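## Task

Using the forceps T1, move white vial 4 from well F1 of vial rack R1 into well C7 of tube carrier TC, and violet vial 0 from R1 well E1 into TC well F3. Both vials must rest upright on the bottom of their TC wells. Then place TC flat within the locators of the raised nest N2, oriented so TC's well A1 is at the N2 corner labelled A1. At the end, T1 must be back in holder H1 with both tips in one slot, and H1 must stand flat on its base. All other vials must still stand upright in their original wells, and R1 must remain seated in its nest. None of this may depend on the robot holding it. Release everything and move the grippers away.

## Robot and tools

Robot and scene. Two simulated arms, left_arm and right_arm, each ending in a parallel gripper. World frame: origin on the table surface midway between the arms, +x out across the table, +z up, left_arm on the +y side. The names left/right are arm labels, not image sides. Rack R1 and carrier TC have row letters, column numbers and a triangle at A1 printed on top. TC sits between the arms; nest N2 is on the left_arm side. Vials are lifted by their caps using forceps T1, which live in holder H1. Occasionally something may jerk a held part or nudge a loose object.

Gripper axes. Fingers point along the gripper's own +z; they open and close along its y. The reported hand position is the spot between the finger pads, under 1 cm behind the tips.

The 14-number row (used by execute_actions rows and by move's target). Numbers are plain values in [-1, 1]: left_arm dx, dy, dz, rx, ry, rz, opening, then right_arm dx, dy, dz, rx, ry, rz, opening. Always give all 14 even if one arm stays put. dx..rz are an offset, expressed in that gripper's own axes, from the gripper pose in the most recent result that showed it (before any such result in a scene, or for the second and later calls within one reply, from where the gripper is when the action begins). Scale: 1.0 equals 0.6 m of translation or 180 degrees of rotation; rx, ry, rz form one rotation vector. Opening is absolute, not an offset: +1 fully open (0.087 m), -1 closed. All zeros is not a pause: it pulls the arm back to its reference pose. To keep an arm where it should be, send the offset to that pose in the first call of a reply, zeros in later calls, and always the opening it should keep.

execute_actions: {"actions": [...], "pictures": bool}. The list holds at most one item. Empty list: just report the state. {"rows": [[14 numbers], ...], "steps": n}: up to 15 rows and n at most 15 control steps of 1/30 s (default 15); row i is used on step i, the last row repeats if rows run out. Every row is measured from the same reference pose, not from the previous row. {"steps": n} alone is a wait of up to 300 steps, counted from the previous result, so time spent composing the reply is included. A refused call sends nothing.

move: {"target": [14 numbers], "speed": m/s}. Straight-line path for each gripper toward its target (same offset convention as above); both paths finish together, lasting 0.5 to 10 s and cut off at 10 s. speed 0.002 to 0.5, default 0.25; rotation capped at twice that in rad/s; rotation takes the shorter direction. Openings are sent at the start. Paths do not avoid obstacles or the other arm, grippers lag and can overshoot speed, especially near full reach. Faster contact hits harder, and a target further past a contact presses harder. The result adds a move: line with the ending (done, off_target, moving, held, fault), which limits acted (paced = pose clipped; held = a check blocked steps, after which the arm may jump fast), and each gripper's distance to target. If only one arm is named, the other finished fine.

wait: {"seconds": 0 to 10}; nothing new is commanded. zoom_image: {"camera": cam_high | cam_left_wrist | cam_right_wrist, "region": [x0, y0, x1, y1]} in pixels of that camera's last image (672x504, origin top-left), at most 504 by 504. finished_scene: {"scene": 1 or 2}; ends that scene irreversibly and reports success. Replying without any tool call ends everything.

Reading results. The state line gives each gripper's position (m) and quaternion wxyz in the world frame; it can be slightly wrong at long reach. Hand target shows where the controller is driving each gripper. grip_measured is the finger opening on the command scale; the last Joint positions value is the opening in metres; each can be off by about 1 mm. HELD marks steps where part of your row was blocked; a pose unreachable line names an arm whose command the clearance check altered. MOTOR HOT warns from 75 °C; at 90 °C that arm halts for 10 s; at 100 °C it goes limp and drops. FAULT / OVER-TEMPERATURE FAULT lines mark stops. Camera calibration (K, distortion, T_world_to_cam) is supplied per camera and may be slightly off.

Motion limits. Each step the commanded pose is clipped to 70 mm and 16 degrees from the measured pose; position wins over orientation. After an action an arm continues only to its last clipped pose, so check the result and send the remainder. Joint friction can leave the gripper up to about 31 mm short; tiny commands may not move it. Elbows never fully straighten. Joint ranges (rad): waist -2.618..3.054, shoulder 0..3.142, elbow 0..3.142, wrist pitch -1.571..1.571, wrist yaw -1.571..1.571, wrist roll -2.094..2.094.

Gripping. To hold, command an opening below grip_measured: about 0.02 below is firm, less is lighter. Pads give roughly 20 N; a fast close squeezes harder and can spring open. Holding loads heats motors, even while idle.

Avoid: knocking or dropping anything off the table, letting the arms collide or press on each other, slamming, dropping parts, and heavy pushes. The simulation keeps running while you compose a reply. Finish with grippers open and clear.

Each tool is called after "Emit:" as a command line: name --argument value for each argument, lists and objects as JSON in quotes; but a table of rows of numbers goes row by row, as --pt "numbers of a row", without its own name.

## Session

Emit:
execute_actions --actions '[]'

Scene clock: 0.00 s of 12600.00 s.
left_arm: end_effector_position=(+0.4540, +0.3891, +0.2624) grip_measured=+0.982 end_effector_quat_wxyz=(+0.647, -0.101, +0.690, -0.308) | right_arm: end_effector_position=(+0.5640, -0.3712, +0.3725) grip_measured=+1.000 end_effector_quat_wxyz=(-0.597, +0.673, -0.302, +0.314)
Joint positions: left_arm=[ 0.597  1.757  1.179  0.62   0.861 -0.621  0.087] | right_arm=[-0.409  1.801  1.674 -0.056 -1.053 -1.791  0.087]
Joint velocities: left_arm=[-0.017 -0.002  0.002 -0.037 -0.022  0.037 -0.   ] | right_arm=[ 0.002  0.007 -0.002  0.022 -0.022 -0.007  0.   ]
Motor temperatures (°C, as the motors report them): left_arm=[21 25 27 27 18 20] | right_arm=[21 28 29 26 18 18]
Hand target (left_arm): +0.454, +0.389, +0.262; +0.647, -0.101, +0.690, -0.308
Hand target (right_arm): +0.564, -0.371, +0.373; -0.597, +0.673, -0.302, +0.314
camera_calibration (this result's frames):
cam_left_wrist: T_world_to_cam=[[-0.249592, -0.786686, 0.56465, 0.269548], [-0.83636, -0.118763, -0.53516, 0.587134], [0.488063, -0.605822, -0.628311, 0.322345], [0, 0, 0, 1]] pos_world=[0.401007, 0.477063, 0.364544]
cam_right_wrist: T_world_to_cam=[[0.0408163, 0.120639, 0.991857, -0.348211], [-0.210013, -0.969473, 0.126559, -0.268377], [0.976846, -0.213468, -0.0142345, -0.481978], [0, 0, 0, 1]] pos_world=[0.428669, -0.321064, 0.37248]

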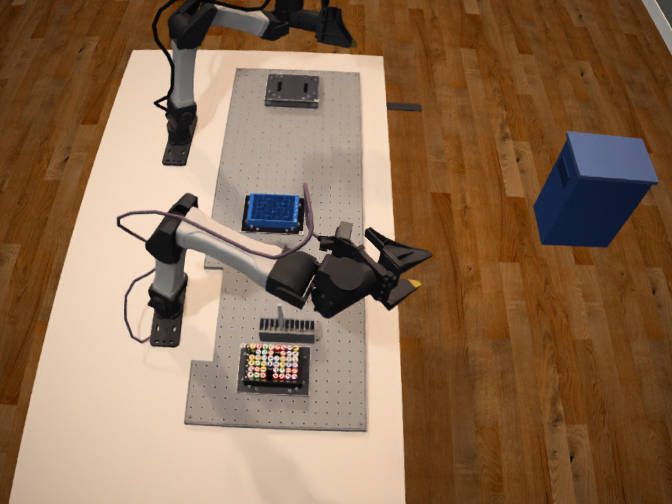

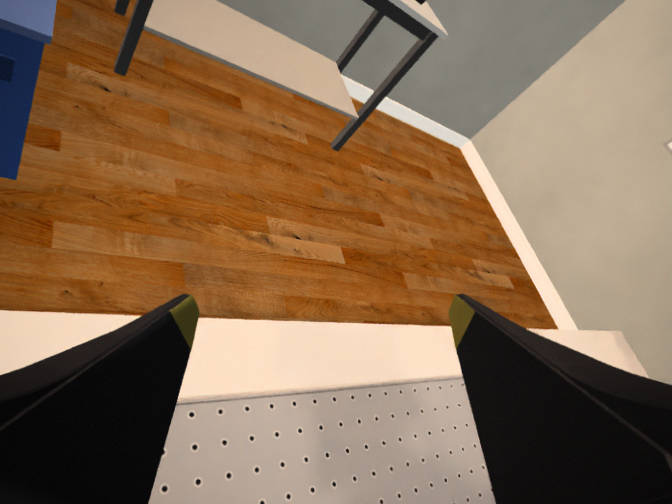

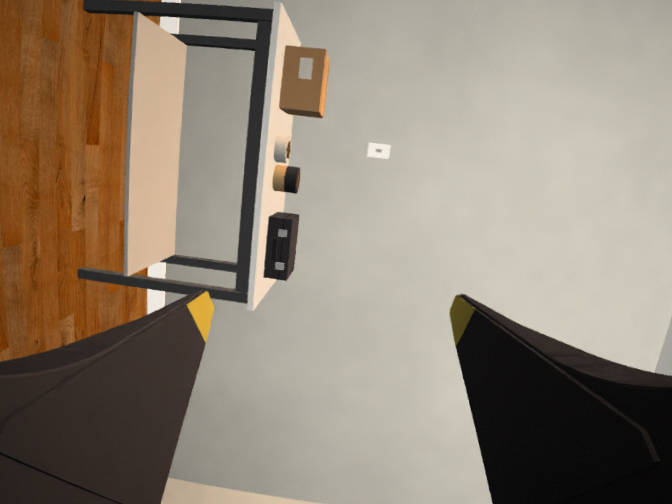

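Emit:
move --target '[0.25,-0.207,-0.228,-0.183,0.301,0.12,0.42,-0.342,0.242,-0.323,-0.102,0.393,0.577,0]' --speed 0.3

Scene clock: 15.40 s of 12600.00 s.
left_arm: end_effector_position=(+0.2707, +0.2538, +0.2023) grip_measured=+0.420 end_effector_quat_wxyz=(+0.259, +0.009, +0.966, -0.002) | right_arm: end_effector_position=(+0.2831, -0.3429, +0.2328) grip_measured=+0.000 end_effector_quat_wxyz=(+0.272, -0.002, +0.962, -0.006)
Joint positions: left_arm=[ 0.013  1.375  1.403 -1.075 -0.001 -0.002  0.062] | right_arm=[-0.258  1.249  1.432 -1.213 -0.118 -0.215  0.044]
Joint velocities: left_arm=[ 0.002 -0.002  0.012  0.007 -0.022 -0.022  0.001] | right_arm=[-0.012 -0.002  0.007 -0.007  0.037 -0.022 -0.001]
Motor temperatures (°C, as the motors report them): left_arm=[21 28 29 30 18 20] | right_arm=[21 31 31 28 18 18]
Hand target (left_arm): +0.270, +0.252, +0.206; +0.256, +0.011, +0.967, +0.000
Hand target (right_arm): +0.283, -0.344, +0.232; +0.263, +0.007, +0.965, +0.001
Off the commanded pose (left_arm): 0.004 m, 1 deg.
Off the commanded pose (right_arm): 0.004 m, 2 deg.
After step 90, 8.13 s passed at rest.
move: done
camera_calibration (this result's frames):
cam_left_wrist: T_world_to_cam=[[-0.00644549, -0.999977, -0.00206667, 0.254213], [-0.932663, 0.00526613, 0.36071, 0.199013], [-0.360691, 0.00425246, -0.932676, 0.428576], [0, 0, 0, 1]] pos_world=[0.341834, 0.251337, 0.328462]
cam_right_wrist: T_world_to_cam=[[0.0159973, -0.999872, 0.00101089, -0.348111], [-0.945587, -0.0148001, 0.325033, 0.207196], [-0.324977, -0.00615553, -0.945702, 0.452924], [0, 0, 0, 1]] pos_world=[0.34868, -0.342212, 0.361338]

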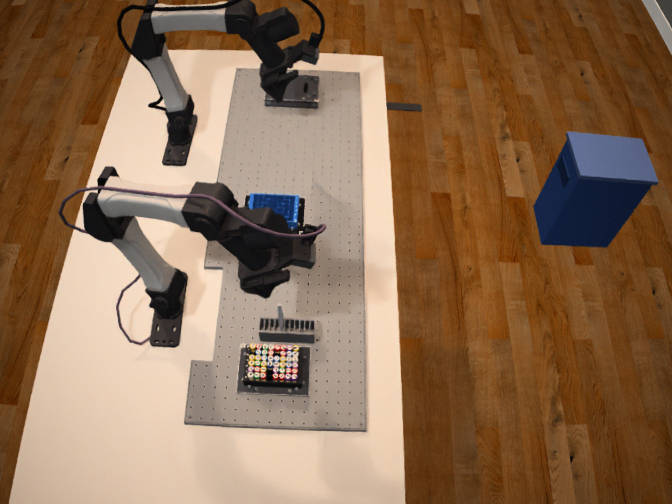

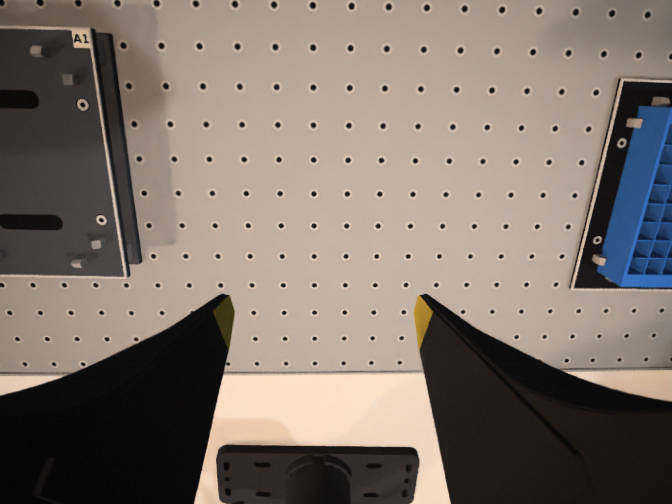

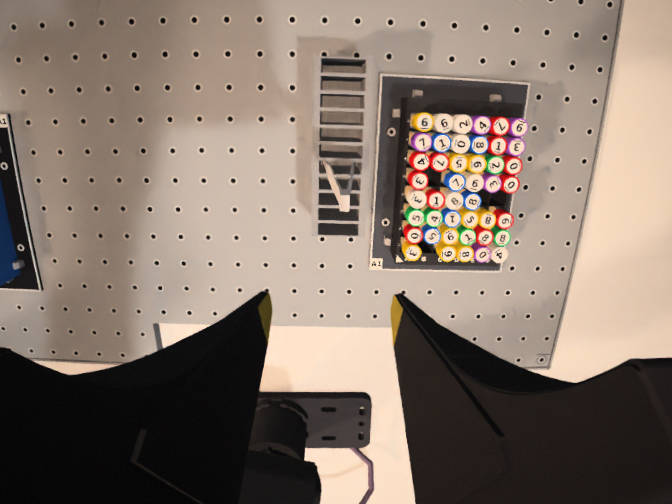

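Emit:
move --target '[0,0,0,0,0,0,0.42,0.125,-0.008,0.175,0,0.008,0.015,0]' --speed 0.15

Scene clock: 24.03 s of 12600.00 s.
left_arm: end_effector_position=(+0.2704, +0.2541, +0.2021) grip_measured=+0.420 end_effector_quat_wxyz=(+0.258, +0.009, +0.966, -0.002) | right_arm: end_effector_position=(+0.2748, -0.3505, +0.1073) grip_measured=+0.000 end_effector_quat_wxyz=(+0.257, +0.020, +0.966, -0.003)
Joint positions: left_arm=[ 0.013  1.375  1.403 -1.076 -0.003 -0.002  0.062] | right_arm=[-0.301  1.167  0.882 -0.78  -0.126 -0.214  0.044]
Joint velocities: left_arm=[ 0.002 -0.007 -0.012 -0.007  0.007 -0.037 -0.001] | right_arm=[-0.002 -0.007  0.002 -0.037  0.051 -0.007 -0.   ]
Motor temperatures (°C, as the motors report them): left_arm=[21 27 30 30 18 20] | right_arm=[21 31 32 28 18 18]
Hand target (left_arm): +0.271, +0.254, +0.202; +0.259, +0.009, +0.966, -0.002
Hand target (right_arm): +0.272, -0.351, +0.104; +0.260, +0.021, +0.965, +0.000
Off the commanded pose (left_arm): 0.000 m, 0 deg.
Off the commanded pose (right_arm): 0.004 m, 1 deg.
After step 90, 4.10 s passed at rest.
move: done
camera_calibration (this result's frames):
cam_left_wrist: T_world_to_cam=[[-0.00483625, -0.999983, -0.00336163, 0.254349], [-0.932129, 0.00329078, 0.362112, 0.198802], [-0.362094, 0.00488474, -0.932129, 0.42843], [0, 0, 0, 1]] pos_world=[0.341672, 0.251598, 0.328218]
cam_right_wrist: T_world_to_cam=[[-0.0242571, -0.999588, -0.0153468, -0.342503], [-0.934904, 0.017245, 0.35448, 0.245081], [-0.35407, 0.0229465, -0.934937, 0.34856], [0, 0, 0, 1]] pos_world=[0.344234, -0.354586, 0.233749]

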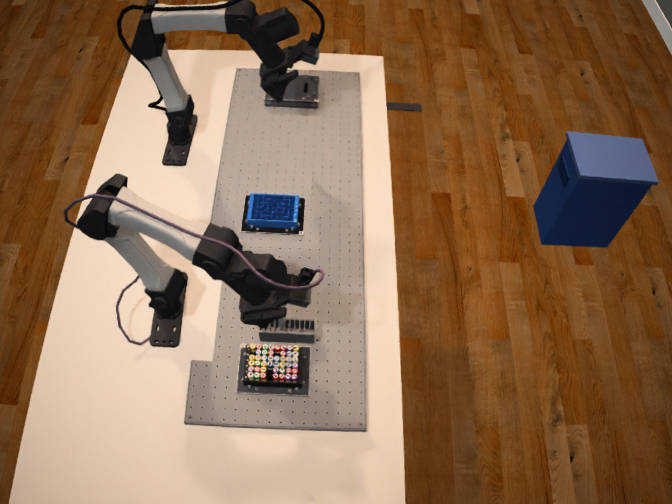

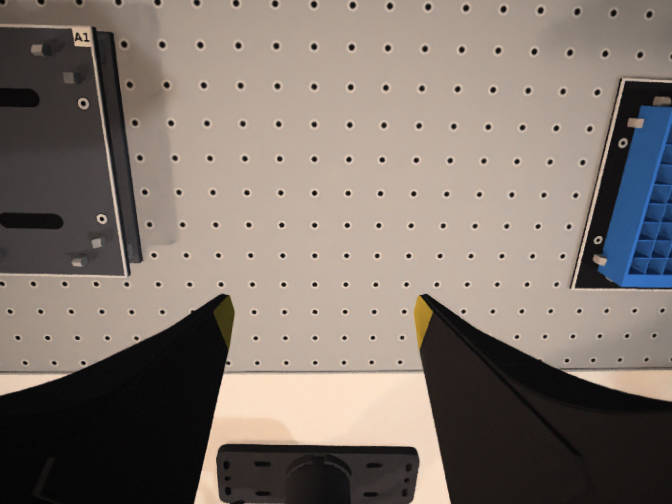

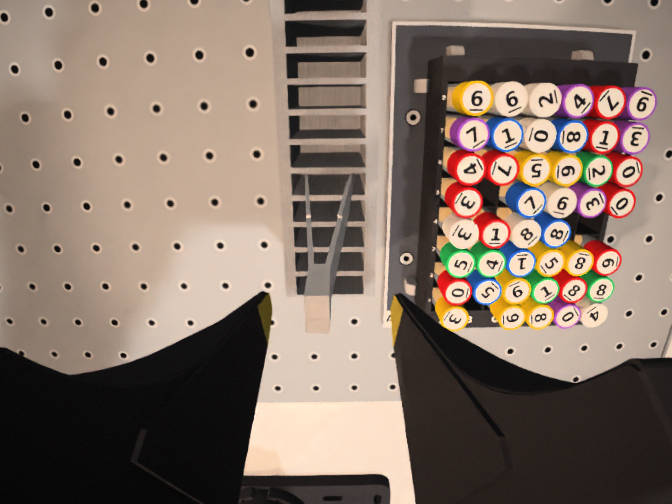

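Emit:
move --target '[0,0,0,0,0,0,0.42,-0.031,0.005,0.059,0,0,0,0]' --speed 0.06

Scene clock: 36.03 s of 12600.00 s.
left_arm: end_effector_position=(+0.2704, +0.2541, +0.2021) grip_measured=+0.420 end_effector_quat_wxyz=(+0.258, +0.009, +0.966, -0.002) | right_arm: end_effector_position=(+0.3037, -0.3487, +0.0865) grip_measured=+0.000 end_effector_quat_wxyz=(+0.256, +0.020, +0.966, +0.002)
Joint positions: left_arm=[ 0.013  1.375  1.403 -1.076 -0.003 -0.002  0.062] | right_arm=[-0.265  1.294  0.882 -0.653 -0.116 -0.179  0.044]
Joint velocities: left_arm=[-0.007  0.002  0.007 -0.037  0.007  0.022 -0.002] | right_arm=[ 0.017  0.017 -0.002  0.095 -0.007  0.066 -0.   ]
Motor temperatures (°C, as the motors report them): left_arm=[21 27 30 30 18 20] | right_arm=[21 30 33 29 18 18]
Hand target (left_arm): +0.270, +0.254, +0.202; +0.258, +0.009, +0.966, -0.002
Hand target (right_arm): +0.308, -0.349, +0.086; +0.257, +0.020, +0.966, -0.003
Off the commanded pose (left_arm): 0.000 m, 0 deg.
Off the commanded pose (right_arm): 0.005 m, 1 deg.
After step 90, 7.90 s passed at rest.
move: done
camera_calibration (this result's frames):
cam_left_wrist: T_world_to_cam=[[-0.00483625, -0.999983, -0.00336163, 0.254349], [-0.932129, 0.00329078, 0.362112, 0.198802], [-0.362094, 0.00488474, -0.932129, 0.42843], [0, 0, 0, 1]] pos_world=[0.341672, 0.251598, 0.328218]
cam_right_wrist: T_world_to_cam=[[-0.0230147, -0.999428, -0.0247919, -0.339875], [-0.934309, 0.0126782, 0.356239, 0.277593], [-0.355721, 0.031362, -0.934066, 0.342698], [0, 0, 0, 1]] pos_world=[0.373441, -0.353948, 0.212787]

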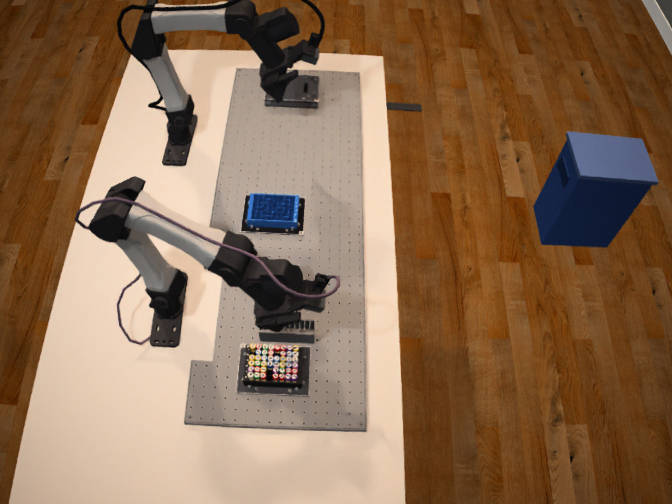

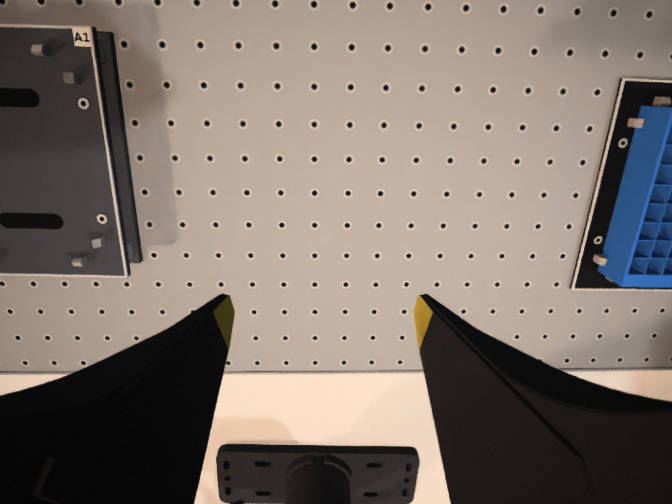

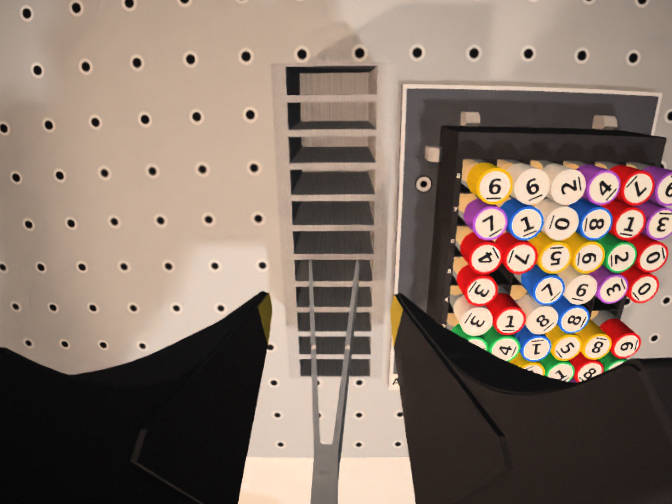

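Emit:
move --target '[0,0,0,0,0,0,0.42,-0.023,0,0.001,0.006,0,0,0]' --speed 0.04

Emit:
move --target '[0,0,0,0,0,0,0.42,0,0,0,0,0,0,-0.75]'

Emit:
move --target '[0,0,0,0,0,0,0.42,-0.07,0,-0.12,0,0,0,-0.75]' --speed 0.08

Scene clock: 45.47 s of 12600.00 s.
left_arm: end_effector_position=(+0.2704, +0.2541, +0.2021) grip_measured=+0.420 end_effector_quat_wxyz=(+0.258, +0.009, +0.966, -0.002) | right_arm: end_effector_position=(+0.3128, -0.3493, +0.0911) grip_measured=+0.000 end_effector_quat_wxyz=(+0.260, +0.023, +0.965, -0.003)
Joint positions: left_arm=[ 0.013  1.375  1.403 -1.076 -0.003 -0.002  0.062] | right_arm=[-0.252  1.319  0.916 -0.651 -0.101 -0.165  0.044]
Joint velocities: left_arm=[-0.002 -0.012  0.002 -0.007  0.007  0.007  0.001] | right_arm=[ 0.002 -0.027 -0.007 -0.051  0.007  0.037  0.   ]
Motor temperatures (°C, as the motors report them): left_arm=[21 27 31 30 18 20] | right_arm=[21 30 33 29 18 18]
Hand target (left_arm): +0.270, +0.254, +0.202; +0.258, +0.009, +0.966, -0.002
Hand target (right_arm): +0.316, -0.349, +0.093; +0.256, +0.023, +0.966, -0.007
Off the commanded pose (left_arm): 0.000 m, 0 deg.
Off the commanded pose (right_arm): 0.004 m, 1 deg.
After step 90, 5.70 s passed at rest.
move: done
camera_calibration (this result's frames):
cam_left_wrist: T_world_to_cam=[[-0.00483625, -0.999983, -0.00336163, 0.254349], [-0.932129, 0.00329078, 0.362112, 0.198802], [-0.362094, 0.00488474, -0.932129, 0.42843], [0, 0, 0, 1]] pos_world=[0.341672, 0.251598, 0.328218]
cam_right_wrist: T_world_to_cam=[[-0.0295984, -0.999424, -0.0166008, -0.338843], [-0.936643, 0.0219322, 0.349597, 0.288998], [-0.349032, 0.0258966, -0.936753, 0.346508], [0, 0, 0, 1]] pos_world=[0.381601, -0.353959, 0.217934]

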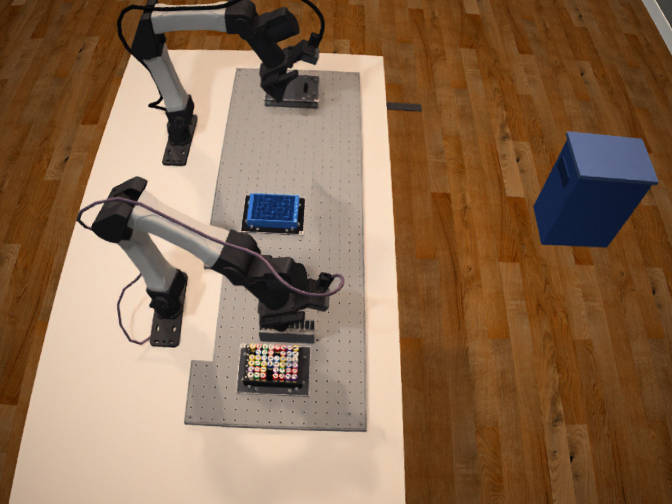

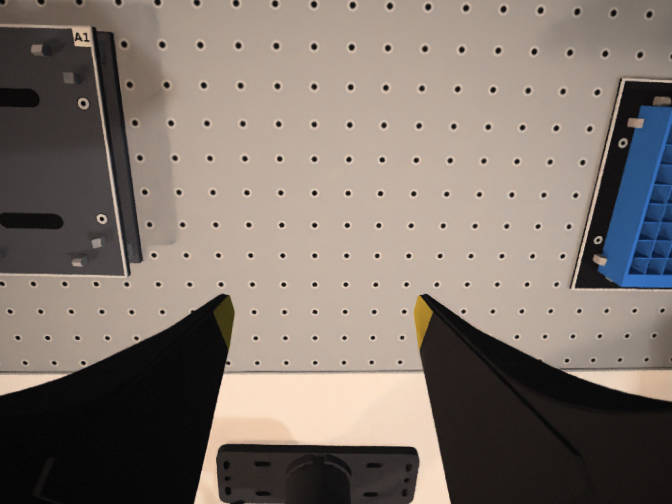

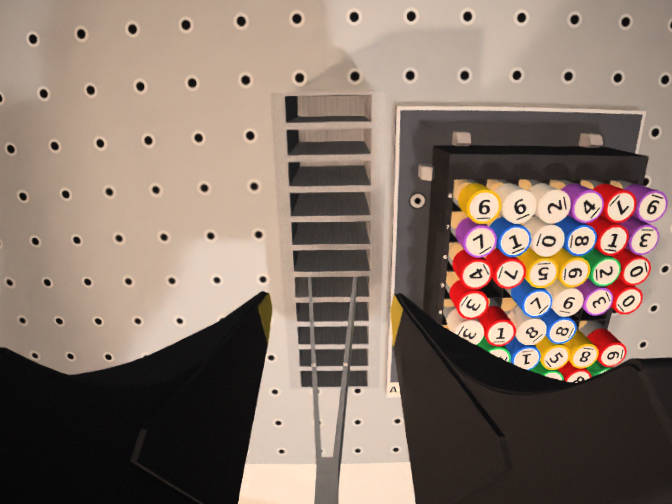

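Scene clock: 45.97 s of 12600.00 s.
left_arm: end_effector_position=(+0.2704, +0.2541, +0.2021) grip_measured=+0.420 end_effector_quat_wxyz=(+0.258, +0.009, +0.966, -0.002) | right_arm: end_effector_position=(+0.3128, -0.3493, +0.0911) grip_measured=-0.750 end_effector_quat_wxyz=(+0.260, +0.023, +0.965, -0.003)
Joint positions: left_arm=[ 0.013  1.375  1.403 -1.076 -0.003 -0.002  0.062] | right_arm=[-0.252  1.319  0.916 -0.651 -0.101 -0.165  0.011]
Joint velocities: left_arm=[ 0.012  0.002 -0.012 -0.007 -0.037 -0.007  0.001] | right_arm=[-0.007 -0.002  0.002 -0.11   0.081  0.037  0.001]
Motor temperatures (°C, as the motors report them): left_arm=[21 27 31 30 18 20] | right_arm=[21 30 33 29 18 18]
Hand target (left_arm): +0.270, +0.254, +0.202; +0.258, +0.009, +0.966, -0.002
Hand target (right_arm): +0.313, -0.349, +0.091; +0.260, +0.023, +0.965, -0.003
Off the commanded pose (left_arm): 0.000 m, 0 deg.
Off the commanded pose (right_arm): 0.000 m, 0 deg.
move: done
camera_calibration (this result's frames):
cam_left_wrist: T_world_to_cam=[[-0.00483625, -0.999983, -0.00336163, 0.254349], [-0.932129, 0.00329078, 0.362112, 0.198802], [-0.362094, 0.00488474, -0.932129, 0.42843], [0, 0, 0, 1]] pos_world=[0.341672, 0.251598, 0.328218]
cam_right_wrist: T_world_to_cam=[[-0.0295984, -0.999424, -0.0166008, -0.338843], [-0.936643, 0.0219322, 0.349597, 0.288998], [-0.349032, 0.0258966, -0.936753, 0.346508], [0, 0, 0, 1]] pos_world=[0.381601, -0.353959, 0.217934]

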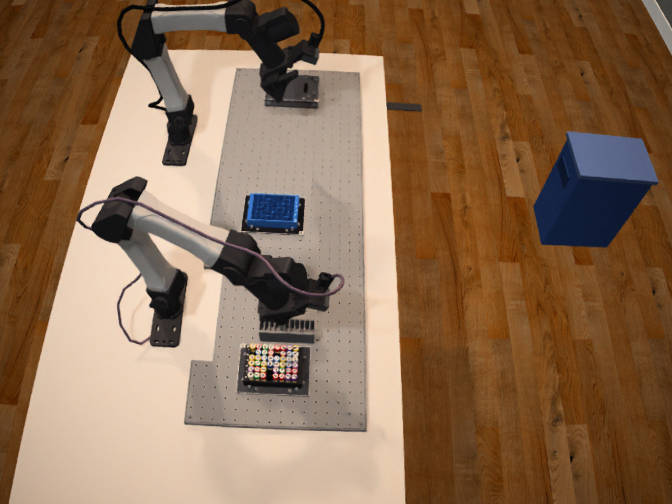

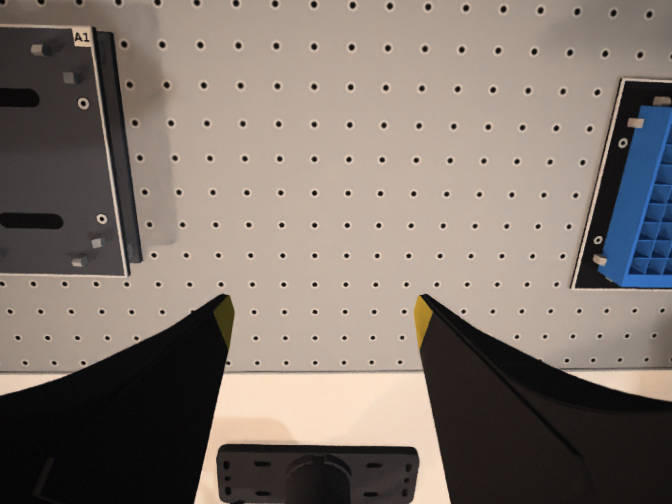

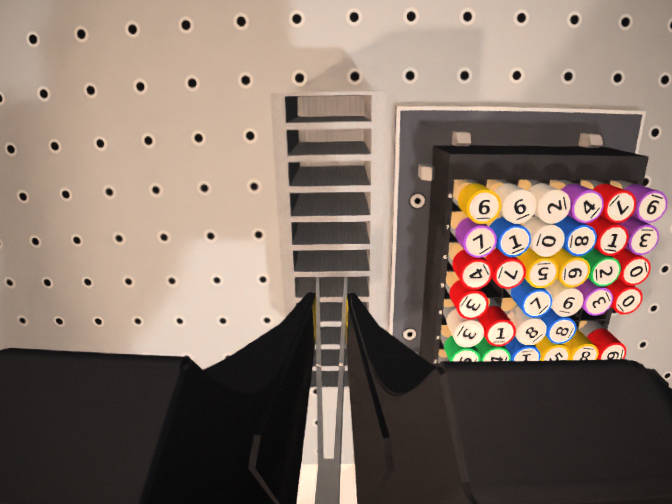

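Scene clock: 47.57 s of 12600.00 s.
left_arm: end_effector_position=(+0.2704, +0.2541, +0.2021) grip_measured=+0.420 end_effector_quat_wxyz=(+0.258, +0.009, +0.966, -0.002) | right_arm: end_effector_position=(+0.3147, -0.3498, +0.1717) grip_measured=-0.750 end_effector_quat_wxyz=(+0.263, +0.022, +0.965, -0.004)
Joint positions: left_arm=[ 0.013  1.375  1.403 -1.076 -0.003 -0.002  0.062] | right_arm=[-0.252  1.319  1.234 -0.963 -0.101 -0.165  0.011]
Joint velocities: left_arm=[-0.007 -0.002 -0.022  0.051 -0.007 -0.051  0.   ] | right_arm=[ 0.002  0.002  0.002 -0.022 -0.051 -0.007 -0.001]
Motor temperatures (°C, as the motors report them): left_arm=[21 27 31 30 18 20] | right_arm=[21 30 34 29 18 18]
Hand target (left_arm): +0.270, +0.254, +0.202; +0.258, +0.009, +0.966, -0.002
Hand target (right_arm): +0.314, -0.349, +0.175; +0.260, +0.023, +0.965, -0.003
Off the commanded pose (left_arm): 0.000 m, 0 deg.
Off the commanded pose (right_arm): 0.003 m, 0 deg.
move: done
camera_calibration (this result's frames):
cam_left_wrist: T_world_to_cam=[[-0.00483625, -0.999983, -0.00336163, 0.254349], [-0.932129, 0.00329078, 0.362112, 0.198802], [-0.362094, 0.00488474, -0.932129, 0.42843], [0, 0, 0, 1]] pos_world=[0.341672, 0.251598, 0.328218]
cam_right_wrist: T_world_to_cam=[[-0.0294924, -0.99945, -0.0151794, -0.338194], [-0.938955, 0.0224933, 0.343303, 0.264628], [-0.342773, 0.0243776, -0.939102, 0.420504], [0, 0, 0, 1]] pos_world=[0.382637, -0.354211, 0.298914]

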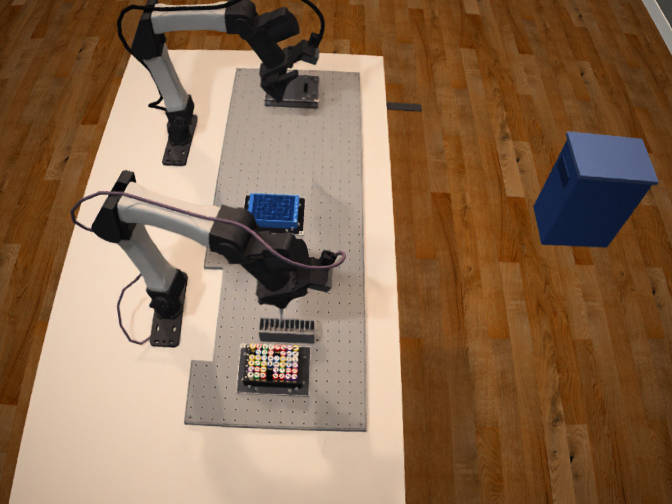

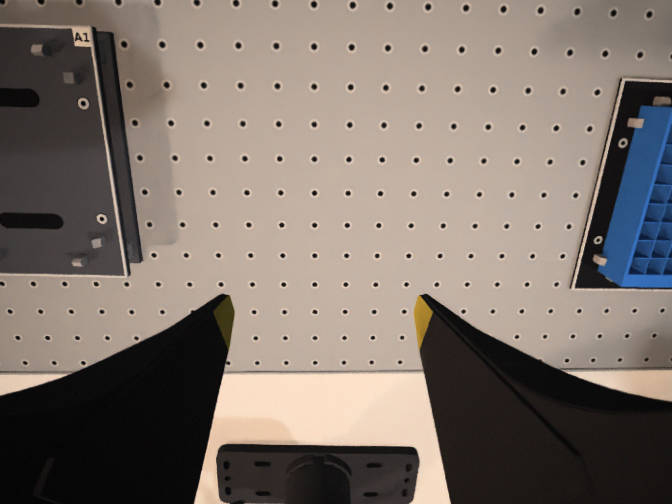

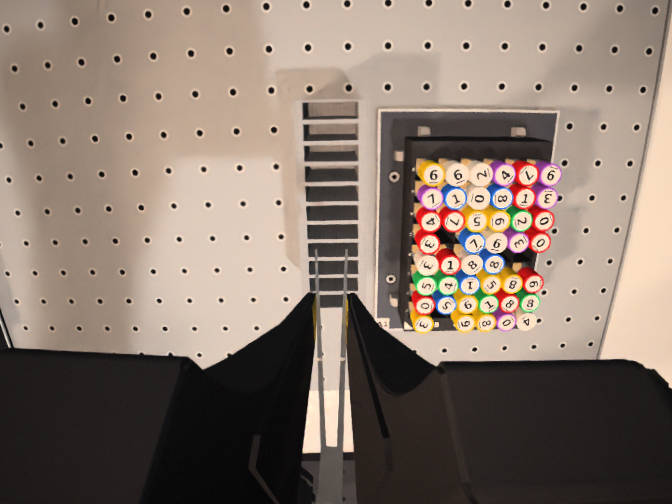

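Emit:
move --target '[0,0,0,0,0,0,0.42,0.093,-0.21,-0.033,0.127,0,0.215,-0.75]' --speed 0.2

Scene clock: 59.83 s of 12600.00 s.
left_arm: end_effector_position=(+0.2704, +0.2541, +0.2021) grip_measured=+0.420 end_effector_quat_wxyz=(+0.258, +0.009, +0.966, -0.002) | right_arm: end_effector_position=(+0.2552, -0.4706, +0.1703) grip_measured=-0.750 end_effector_quat_wxyz=(+0.253, +0.378, +0.885, -0.103)
Joint positions: left_arm=[ 0.013  1.375  1.403 -1.076 -0.003 -0.002  0.062] | right_arm=[-0.655  1.283  1.194 -0.933  0.079  0.144  0.011]
Joint velocities: left_arm=[ 0.007 -0.012 -0.002 -0.066  0.037 -0.007 -0.001] | right_arm=[-0.012 -0.007 -0.022 -0.051  0.022 -0.051 -0.   ]
Motor temperatures (°C, as the motors report them): left_arm=[21 27 31 30 18 20] | right_arm=[21 30 35 29 18 18]
Hand target (left_arm): +0.270, +0.254, +0.202; +0.258, +0.009, +0.966, -0.002
Hand target (right_arm): +0.252, -0.474, +0.162; +0.243, +0.388, +0.882, -0.108
Off the commanded pose (left_arm): 0.000 m, 0 deg.
Off the commanded pose (right_arm): 0.012 m, 2 deg.
After step 90, 6.90 s passed at rest.
move: off_target (right_arm)
camera_calibration (this result's frames):
cam_left_wrist: T_world_to_cam=[[-0.00483625, -0.999983, -0.00336163, 0.254349], [-0.932129, 0.00329078, 0.362112, 0.198802], [-0.362094, 0.00488474, -0.932129, 0.42843], [0, 0, 0, 1]] pos_world=[0.341672, 0.251598, 0.328218]
cam_right_wrist: T_world_to_cam=[[-0.709403, -0.70455, -0.0188632, -0.147789], [-0.671287, 0.667271, 0.322681, 0.450617], [-0.214758, 0.241574, -0.94632, 0.472587], [0, 0, 0, 1]] pos_world=[0.299143, -0.518973, 0.299025]

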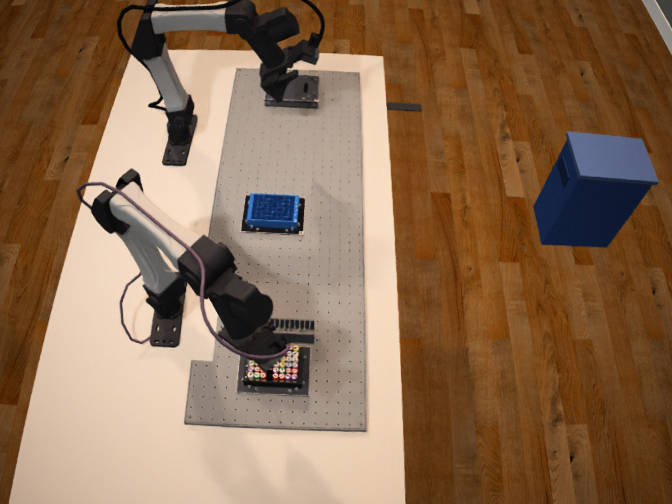

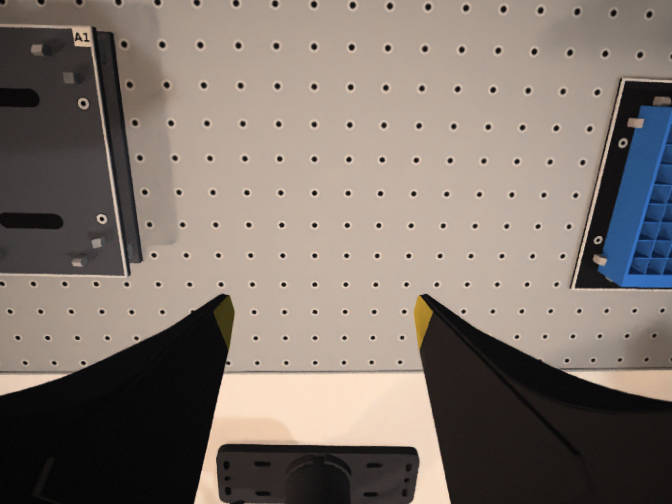

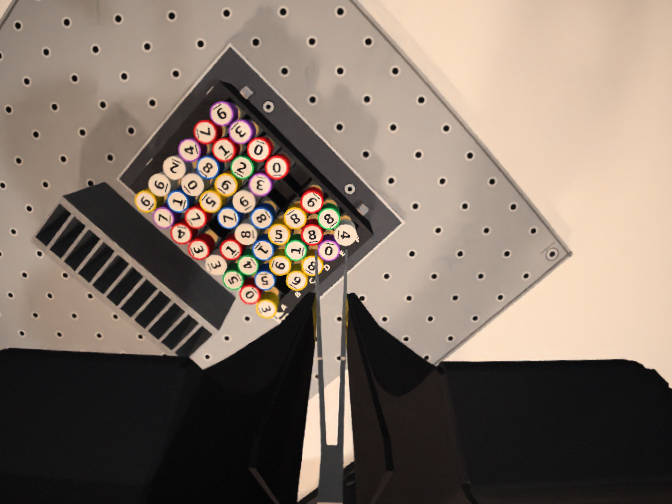

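Emit:
move --target '[0,0,0,0,0,0,0.42,0.024,-0.017,0.038,0,0.008,0,-0.75]' --speed 0.04

Emit:
zoom_image --camera "cam_right_wrist" --region '[280,200,380,300]'

Scene clock: 66.73 s of 12600.00 s.
left_arm: end_effector_position=(+0.2704, +0.2541, +0.2021) grip_measured=+0.420 end_effector_quat_wxyz=(+0.258, +0.009, +0.966, -0.002) | right_arm: end_effector_position=(+0.2488, -0.4771, +0.1511) grip_measured=-0.750 end_effector_quat_wxyz=(+0.246, +0.379, +0.886, -0.104)
Joint positions: left_arm=[ 0.013  1.375  1.403 -1.076 -0.003 -0.002  0.062] | right_arm=[-0.689  1.283  1.122 -0.873  0.067  0.115  0.011]
Joint velocities: left_arm=[-0.002 -0.007 -0.027  0.081  0.007 -0.022  0.001] | right_arm=[ 0.007 -0.002  0.012  0.022 -0.037  0.037 -0.001]
Motor temperatures (°C, as the motors report them): left_arm=[21 26 31 31 18 20] | right_arm=[21 30 34 29 18 18]
Hand target (left_arm): +0.270, +0.254, +0.202; +0.258, +0.009, +0.966, -0.002
Hand target (right_arm): +0.247, -0.477, +0.144; +0.242, +0.379, +0.888, -0.099
Off the commanded pose (left_arm): 0.000 m, 0 deg.
Off the commanded pose (right_arm): 0.008 m, 1 deg.
After step 90, 2.90 s passed at rest.
move: done
camera_calibration (this result's frames):
cam_left_wrist: T_world_to_cam=[[-0.00483625, -0.999983, -0.00336163, 0.254349], [-0.932129, 0.00329078, 0.362112, 0.198802], [-0.362094, 0.00488474, -0.932129, 0.42843], [0, 0, 0, 1]] pos_world=[0.341672, 0.251598, 0.328218]
cam_right_wrist: T_world_to_cam=[[-0.711829, -0.702249, -0.0120564, -0.156591], [-0.66455, 0.667862, 0.335163, 0.453601], [-0.227316, 0.246591, -0.942083, 0.459451], [0, 0, 0, 1]] pos_world=[0.294415, -0.526205, 0.278923]

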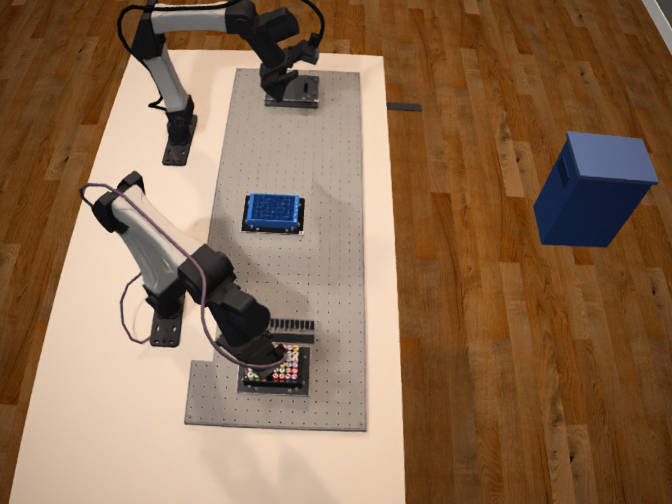

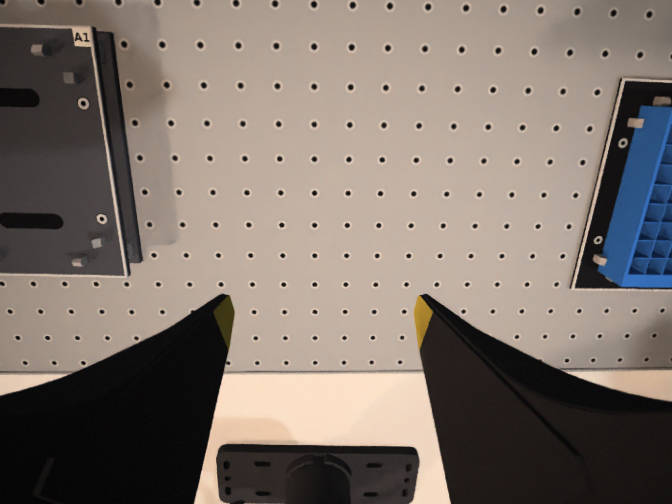

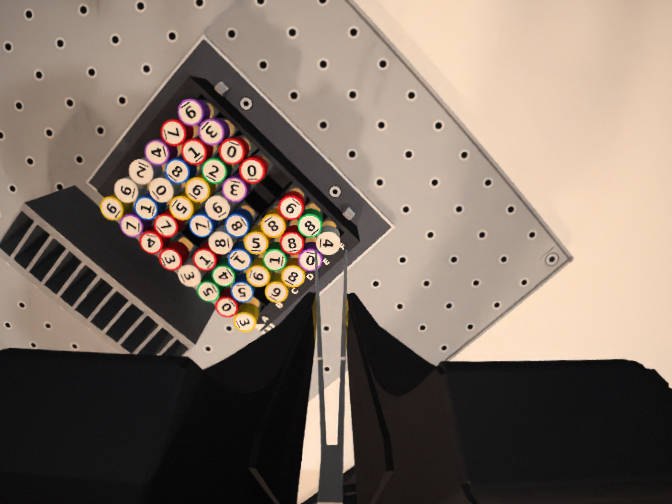

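Region (280, 200, 380, 300) of cam_right_wrist's 672x504 image, scaled by 5.040, with more detail than that image has.

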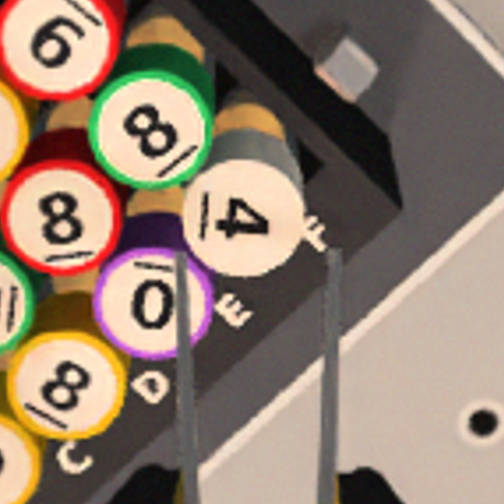

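Emit:
move --target '[0,0,0,0,0,0,0.42,0.005,0.009,0.008,0,0,0,-0.73]' --speed 0.02

Emit:
zoom_image --camera "cam_right_wrist" --region '[280,200,380,300]'

Scene clock: 72.43 s of 12600.00 s.
left_arm: end_effector_position=(+0.2704, +0.2541, +0.2021) grip_measured=+0.420 end_effector_quat_wxyz=(+0.258, +0.009, +0.966, -0.002) | right_arm: end_effector_position=(+0.2527, -0.4753, +0.1517) grip_measured=-0.730 end_effector_quat_wxyz=(+0.250, +0.379, +0.885, -0.102)
Joint positions: left_arm=[ 0.013  1.375  1.403 -1.076 -0.003 -0.002  0.062] | right_arm=[-0.678  1.283  1.122 -0.866  0.066  0.126  0.012]
Joint velocities: left_arm=[ 0.022 -0.012  0.007 -0.066 -0.022 -0.051 -0.   ] | right_arm=[ 0.012 -0.002  0.007 -0.007  0.051 -0.037  0.001]
Motor temperatures (°C, as the motors report them): left_arm=[21 26 31 31 18 20] | right_arm=[21 30 34 29 18 18]
Hand target (left_arm): +0.270, +0.254, +0.202; +0.258, +0.009, +0.966, -0.002
Hand target (right_arm): +0.252, -0.473, +0.145; +0.246, +0.379, +0.886, -0.104
Off the commanded pose (left_arm): 0.000 m, 0 deg.
Off the commanded pose (right_arm): 0.007 m, 1 deg.
After step 90, 2.00 s passed at rest.
move: done
camera_calibration (this result's frames):
cam_left_wrist: T_world_to_cam=[[-0.00483625, -0.999983, -0.00336163, 0.254349], [-0.932129, 0.00329078, 0.362112, 0.198802], [-0.362094, 0.00488474, -0.932129, 0.42843], [0, 0, 0, 1]] pos_world=[0.341672, 0.251598, 0.328218]
cam_right_wrist: T_world_to_cam=[[-0.710128, -0.703799, -0.0196352, -0.152545], [-0.669457, 0.666314, 0.32841, 0.456202], [-0.218052, 0.246358, -0.944331, 0.458381], [0, 0, 0, 1]] pos_world=[0.297032, -0.524261, 0.280046]

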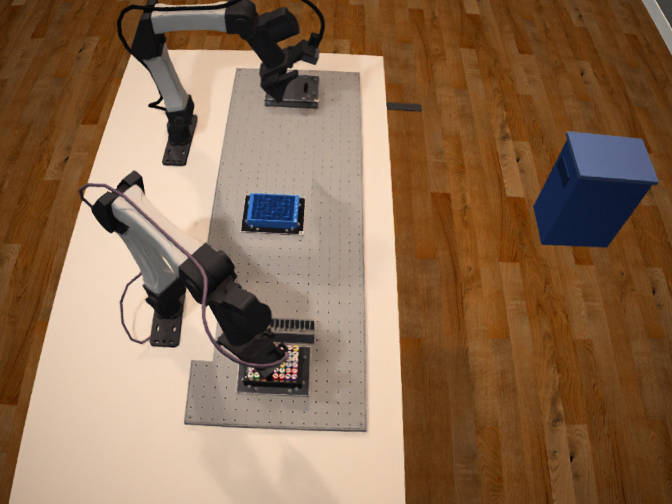

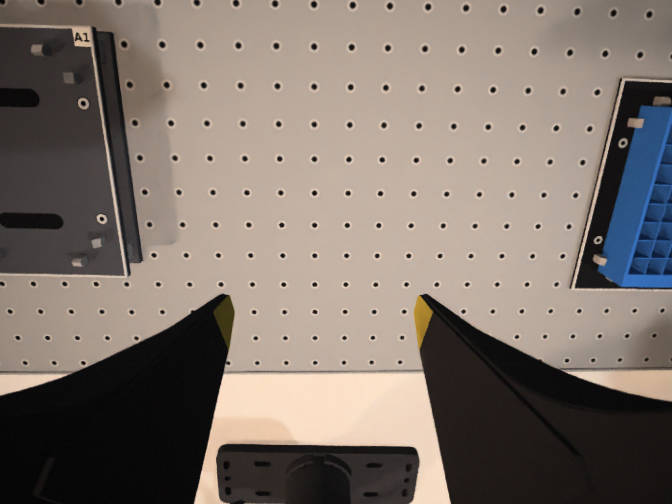

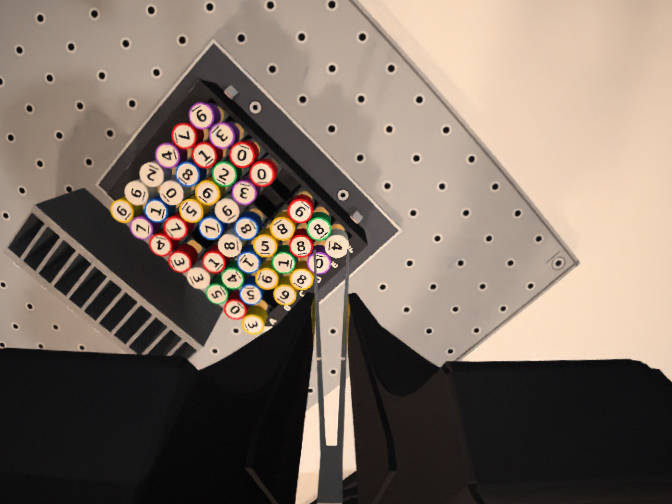

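Region (280, 200, 380, 300) of cam_right_wrist's 672x504 image, scaled by 5.040, with more detail than that image has.

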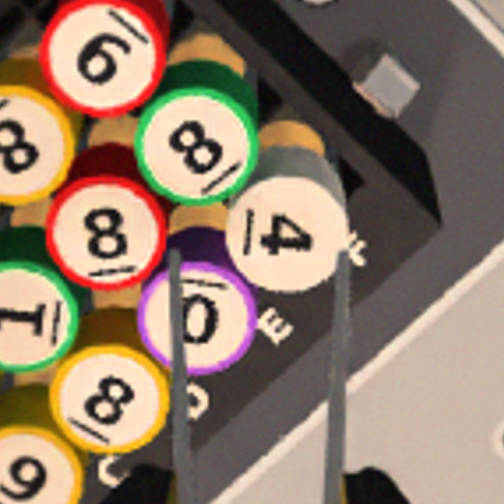

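Lateral is responsive (~1.3 mm lag).

Emit:
move --target '[0,0,0,0,0,0,0.42,0.013,-0.007,0.019,0,0.008,0,-0.73]' --speed 0.02

Emit:
zoom_image --camera "cam_right_wrist" --region '[280,200,380,300]'

Scene clock: 79.83 s of 12600.00 s.
left_arm: end_effector_position=(+0.2704, +0.2541, +0.2021) grip_measured=+0.420 end_effector_quat_wxyz=(+0.258, +0.009, +0.966, -0.002) | right_arm: end_effector_position=(+0.2510, -0.4774, +0.1486) grip_measured=-0.730 end_effector_quat_wxyz=(+0.249, +0.379, +0.885, -0.104)
Joint positions: left_arm=[ 0.013  1.375  1.403 -1.076 -0.003 -0.002  0.062] | right_arm=[-0.686  1.283  1.109 -0.854  0.066  0.118  0.012]
Joint velocities: left_arm=[ 0.002 -0.007 -0.017  0.007  0.007 -0.022 -0.   ] | right_arm=[-0.007 -0.007  0.002 -0.007  0.081 -0.022  0.001]
Motor temperatures (°C, as the motors report them): left_arm=[21 26 31 31 18 20] | right_arm=[21 30 34 29 18 18]
Hand target (left_arm): +0.270, +0.254, +0.202; +0.258, +0.009, +0.966, -0.002
Hand target (right_arm): +0.249, -0.478, +0.138; +0.239, +0.380, +0.888, -0.098
Off the commanded pose (left_arm): 0.000 m, 0 deg.
Off the commanded pose (right_arm): 0.011 m, 1 deg.
After step 90, 3.33 s passed at rest.
move: off_target (right_arm)
camera_calibration (this result's frames):
cam_left_wrist: T_world_to_cam=[[-0.00483625, -0.999983, -0.00336163, 0.254349], [-0.932129, 0.00329078, 0.362112, 0.198802], [-0.362094, 0.00488474, -0.932129, 0.42843], [0, 0, 0, 1]] pos_world=[0.341672, 0.251598, 0.328218]
cam_right_wrist: T_world_to_cam=[[-0.711277, -0.702743, -0.0154198, -0.155181], [-0.667345, 0.668233, 0.328809, 0.457883], [-0.220764, 0.244165, -0.944271, 0.455242], [0, 0, 0, 1]] pos_world=[0.29569, -0.526179, 0.276923]

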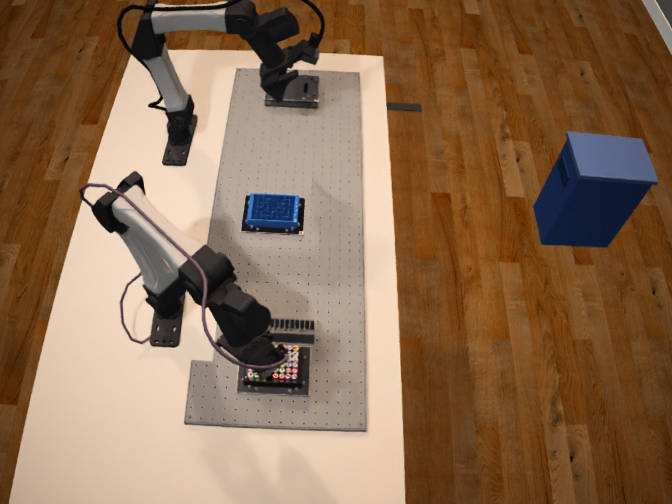

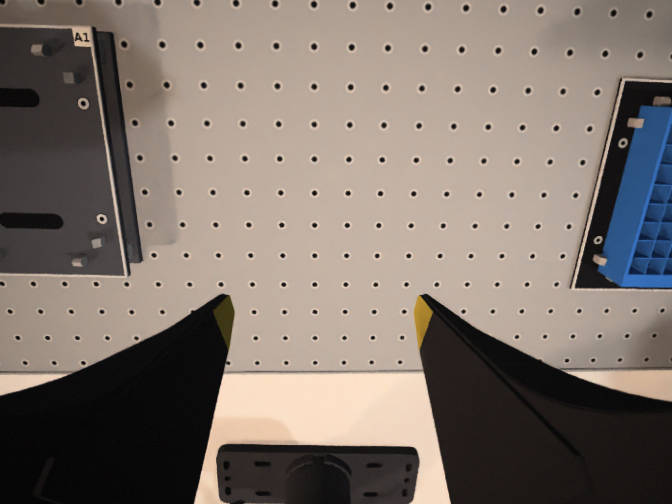

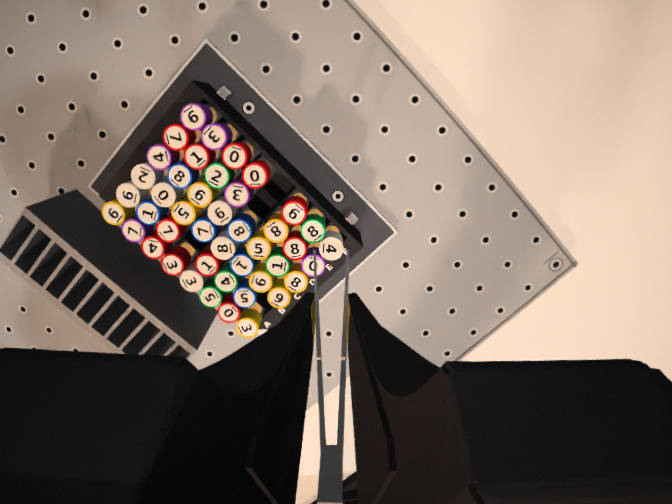

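Region (280, 200, 380, 300) of cam_right_wrist's 672x504 image, scaled by 5.040, with more detail than that image has.

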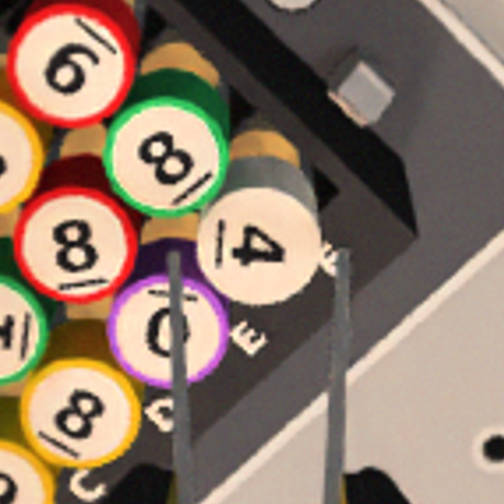

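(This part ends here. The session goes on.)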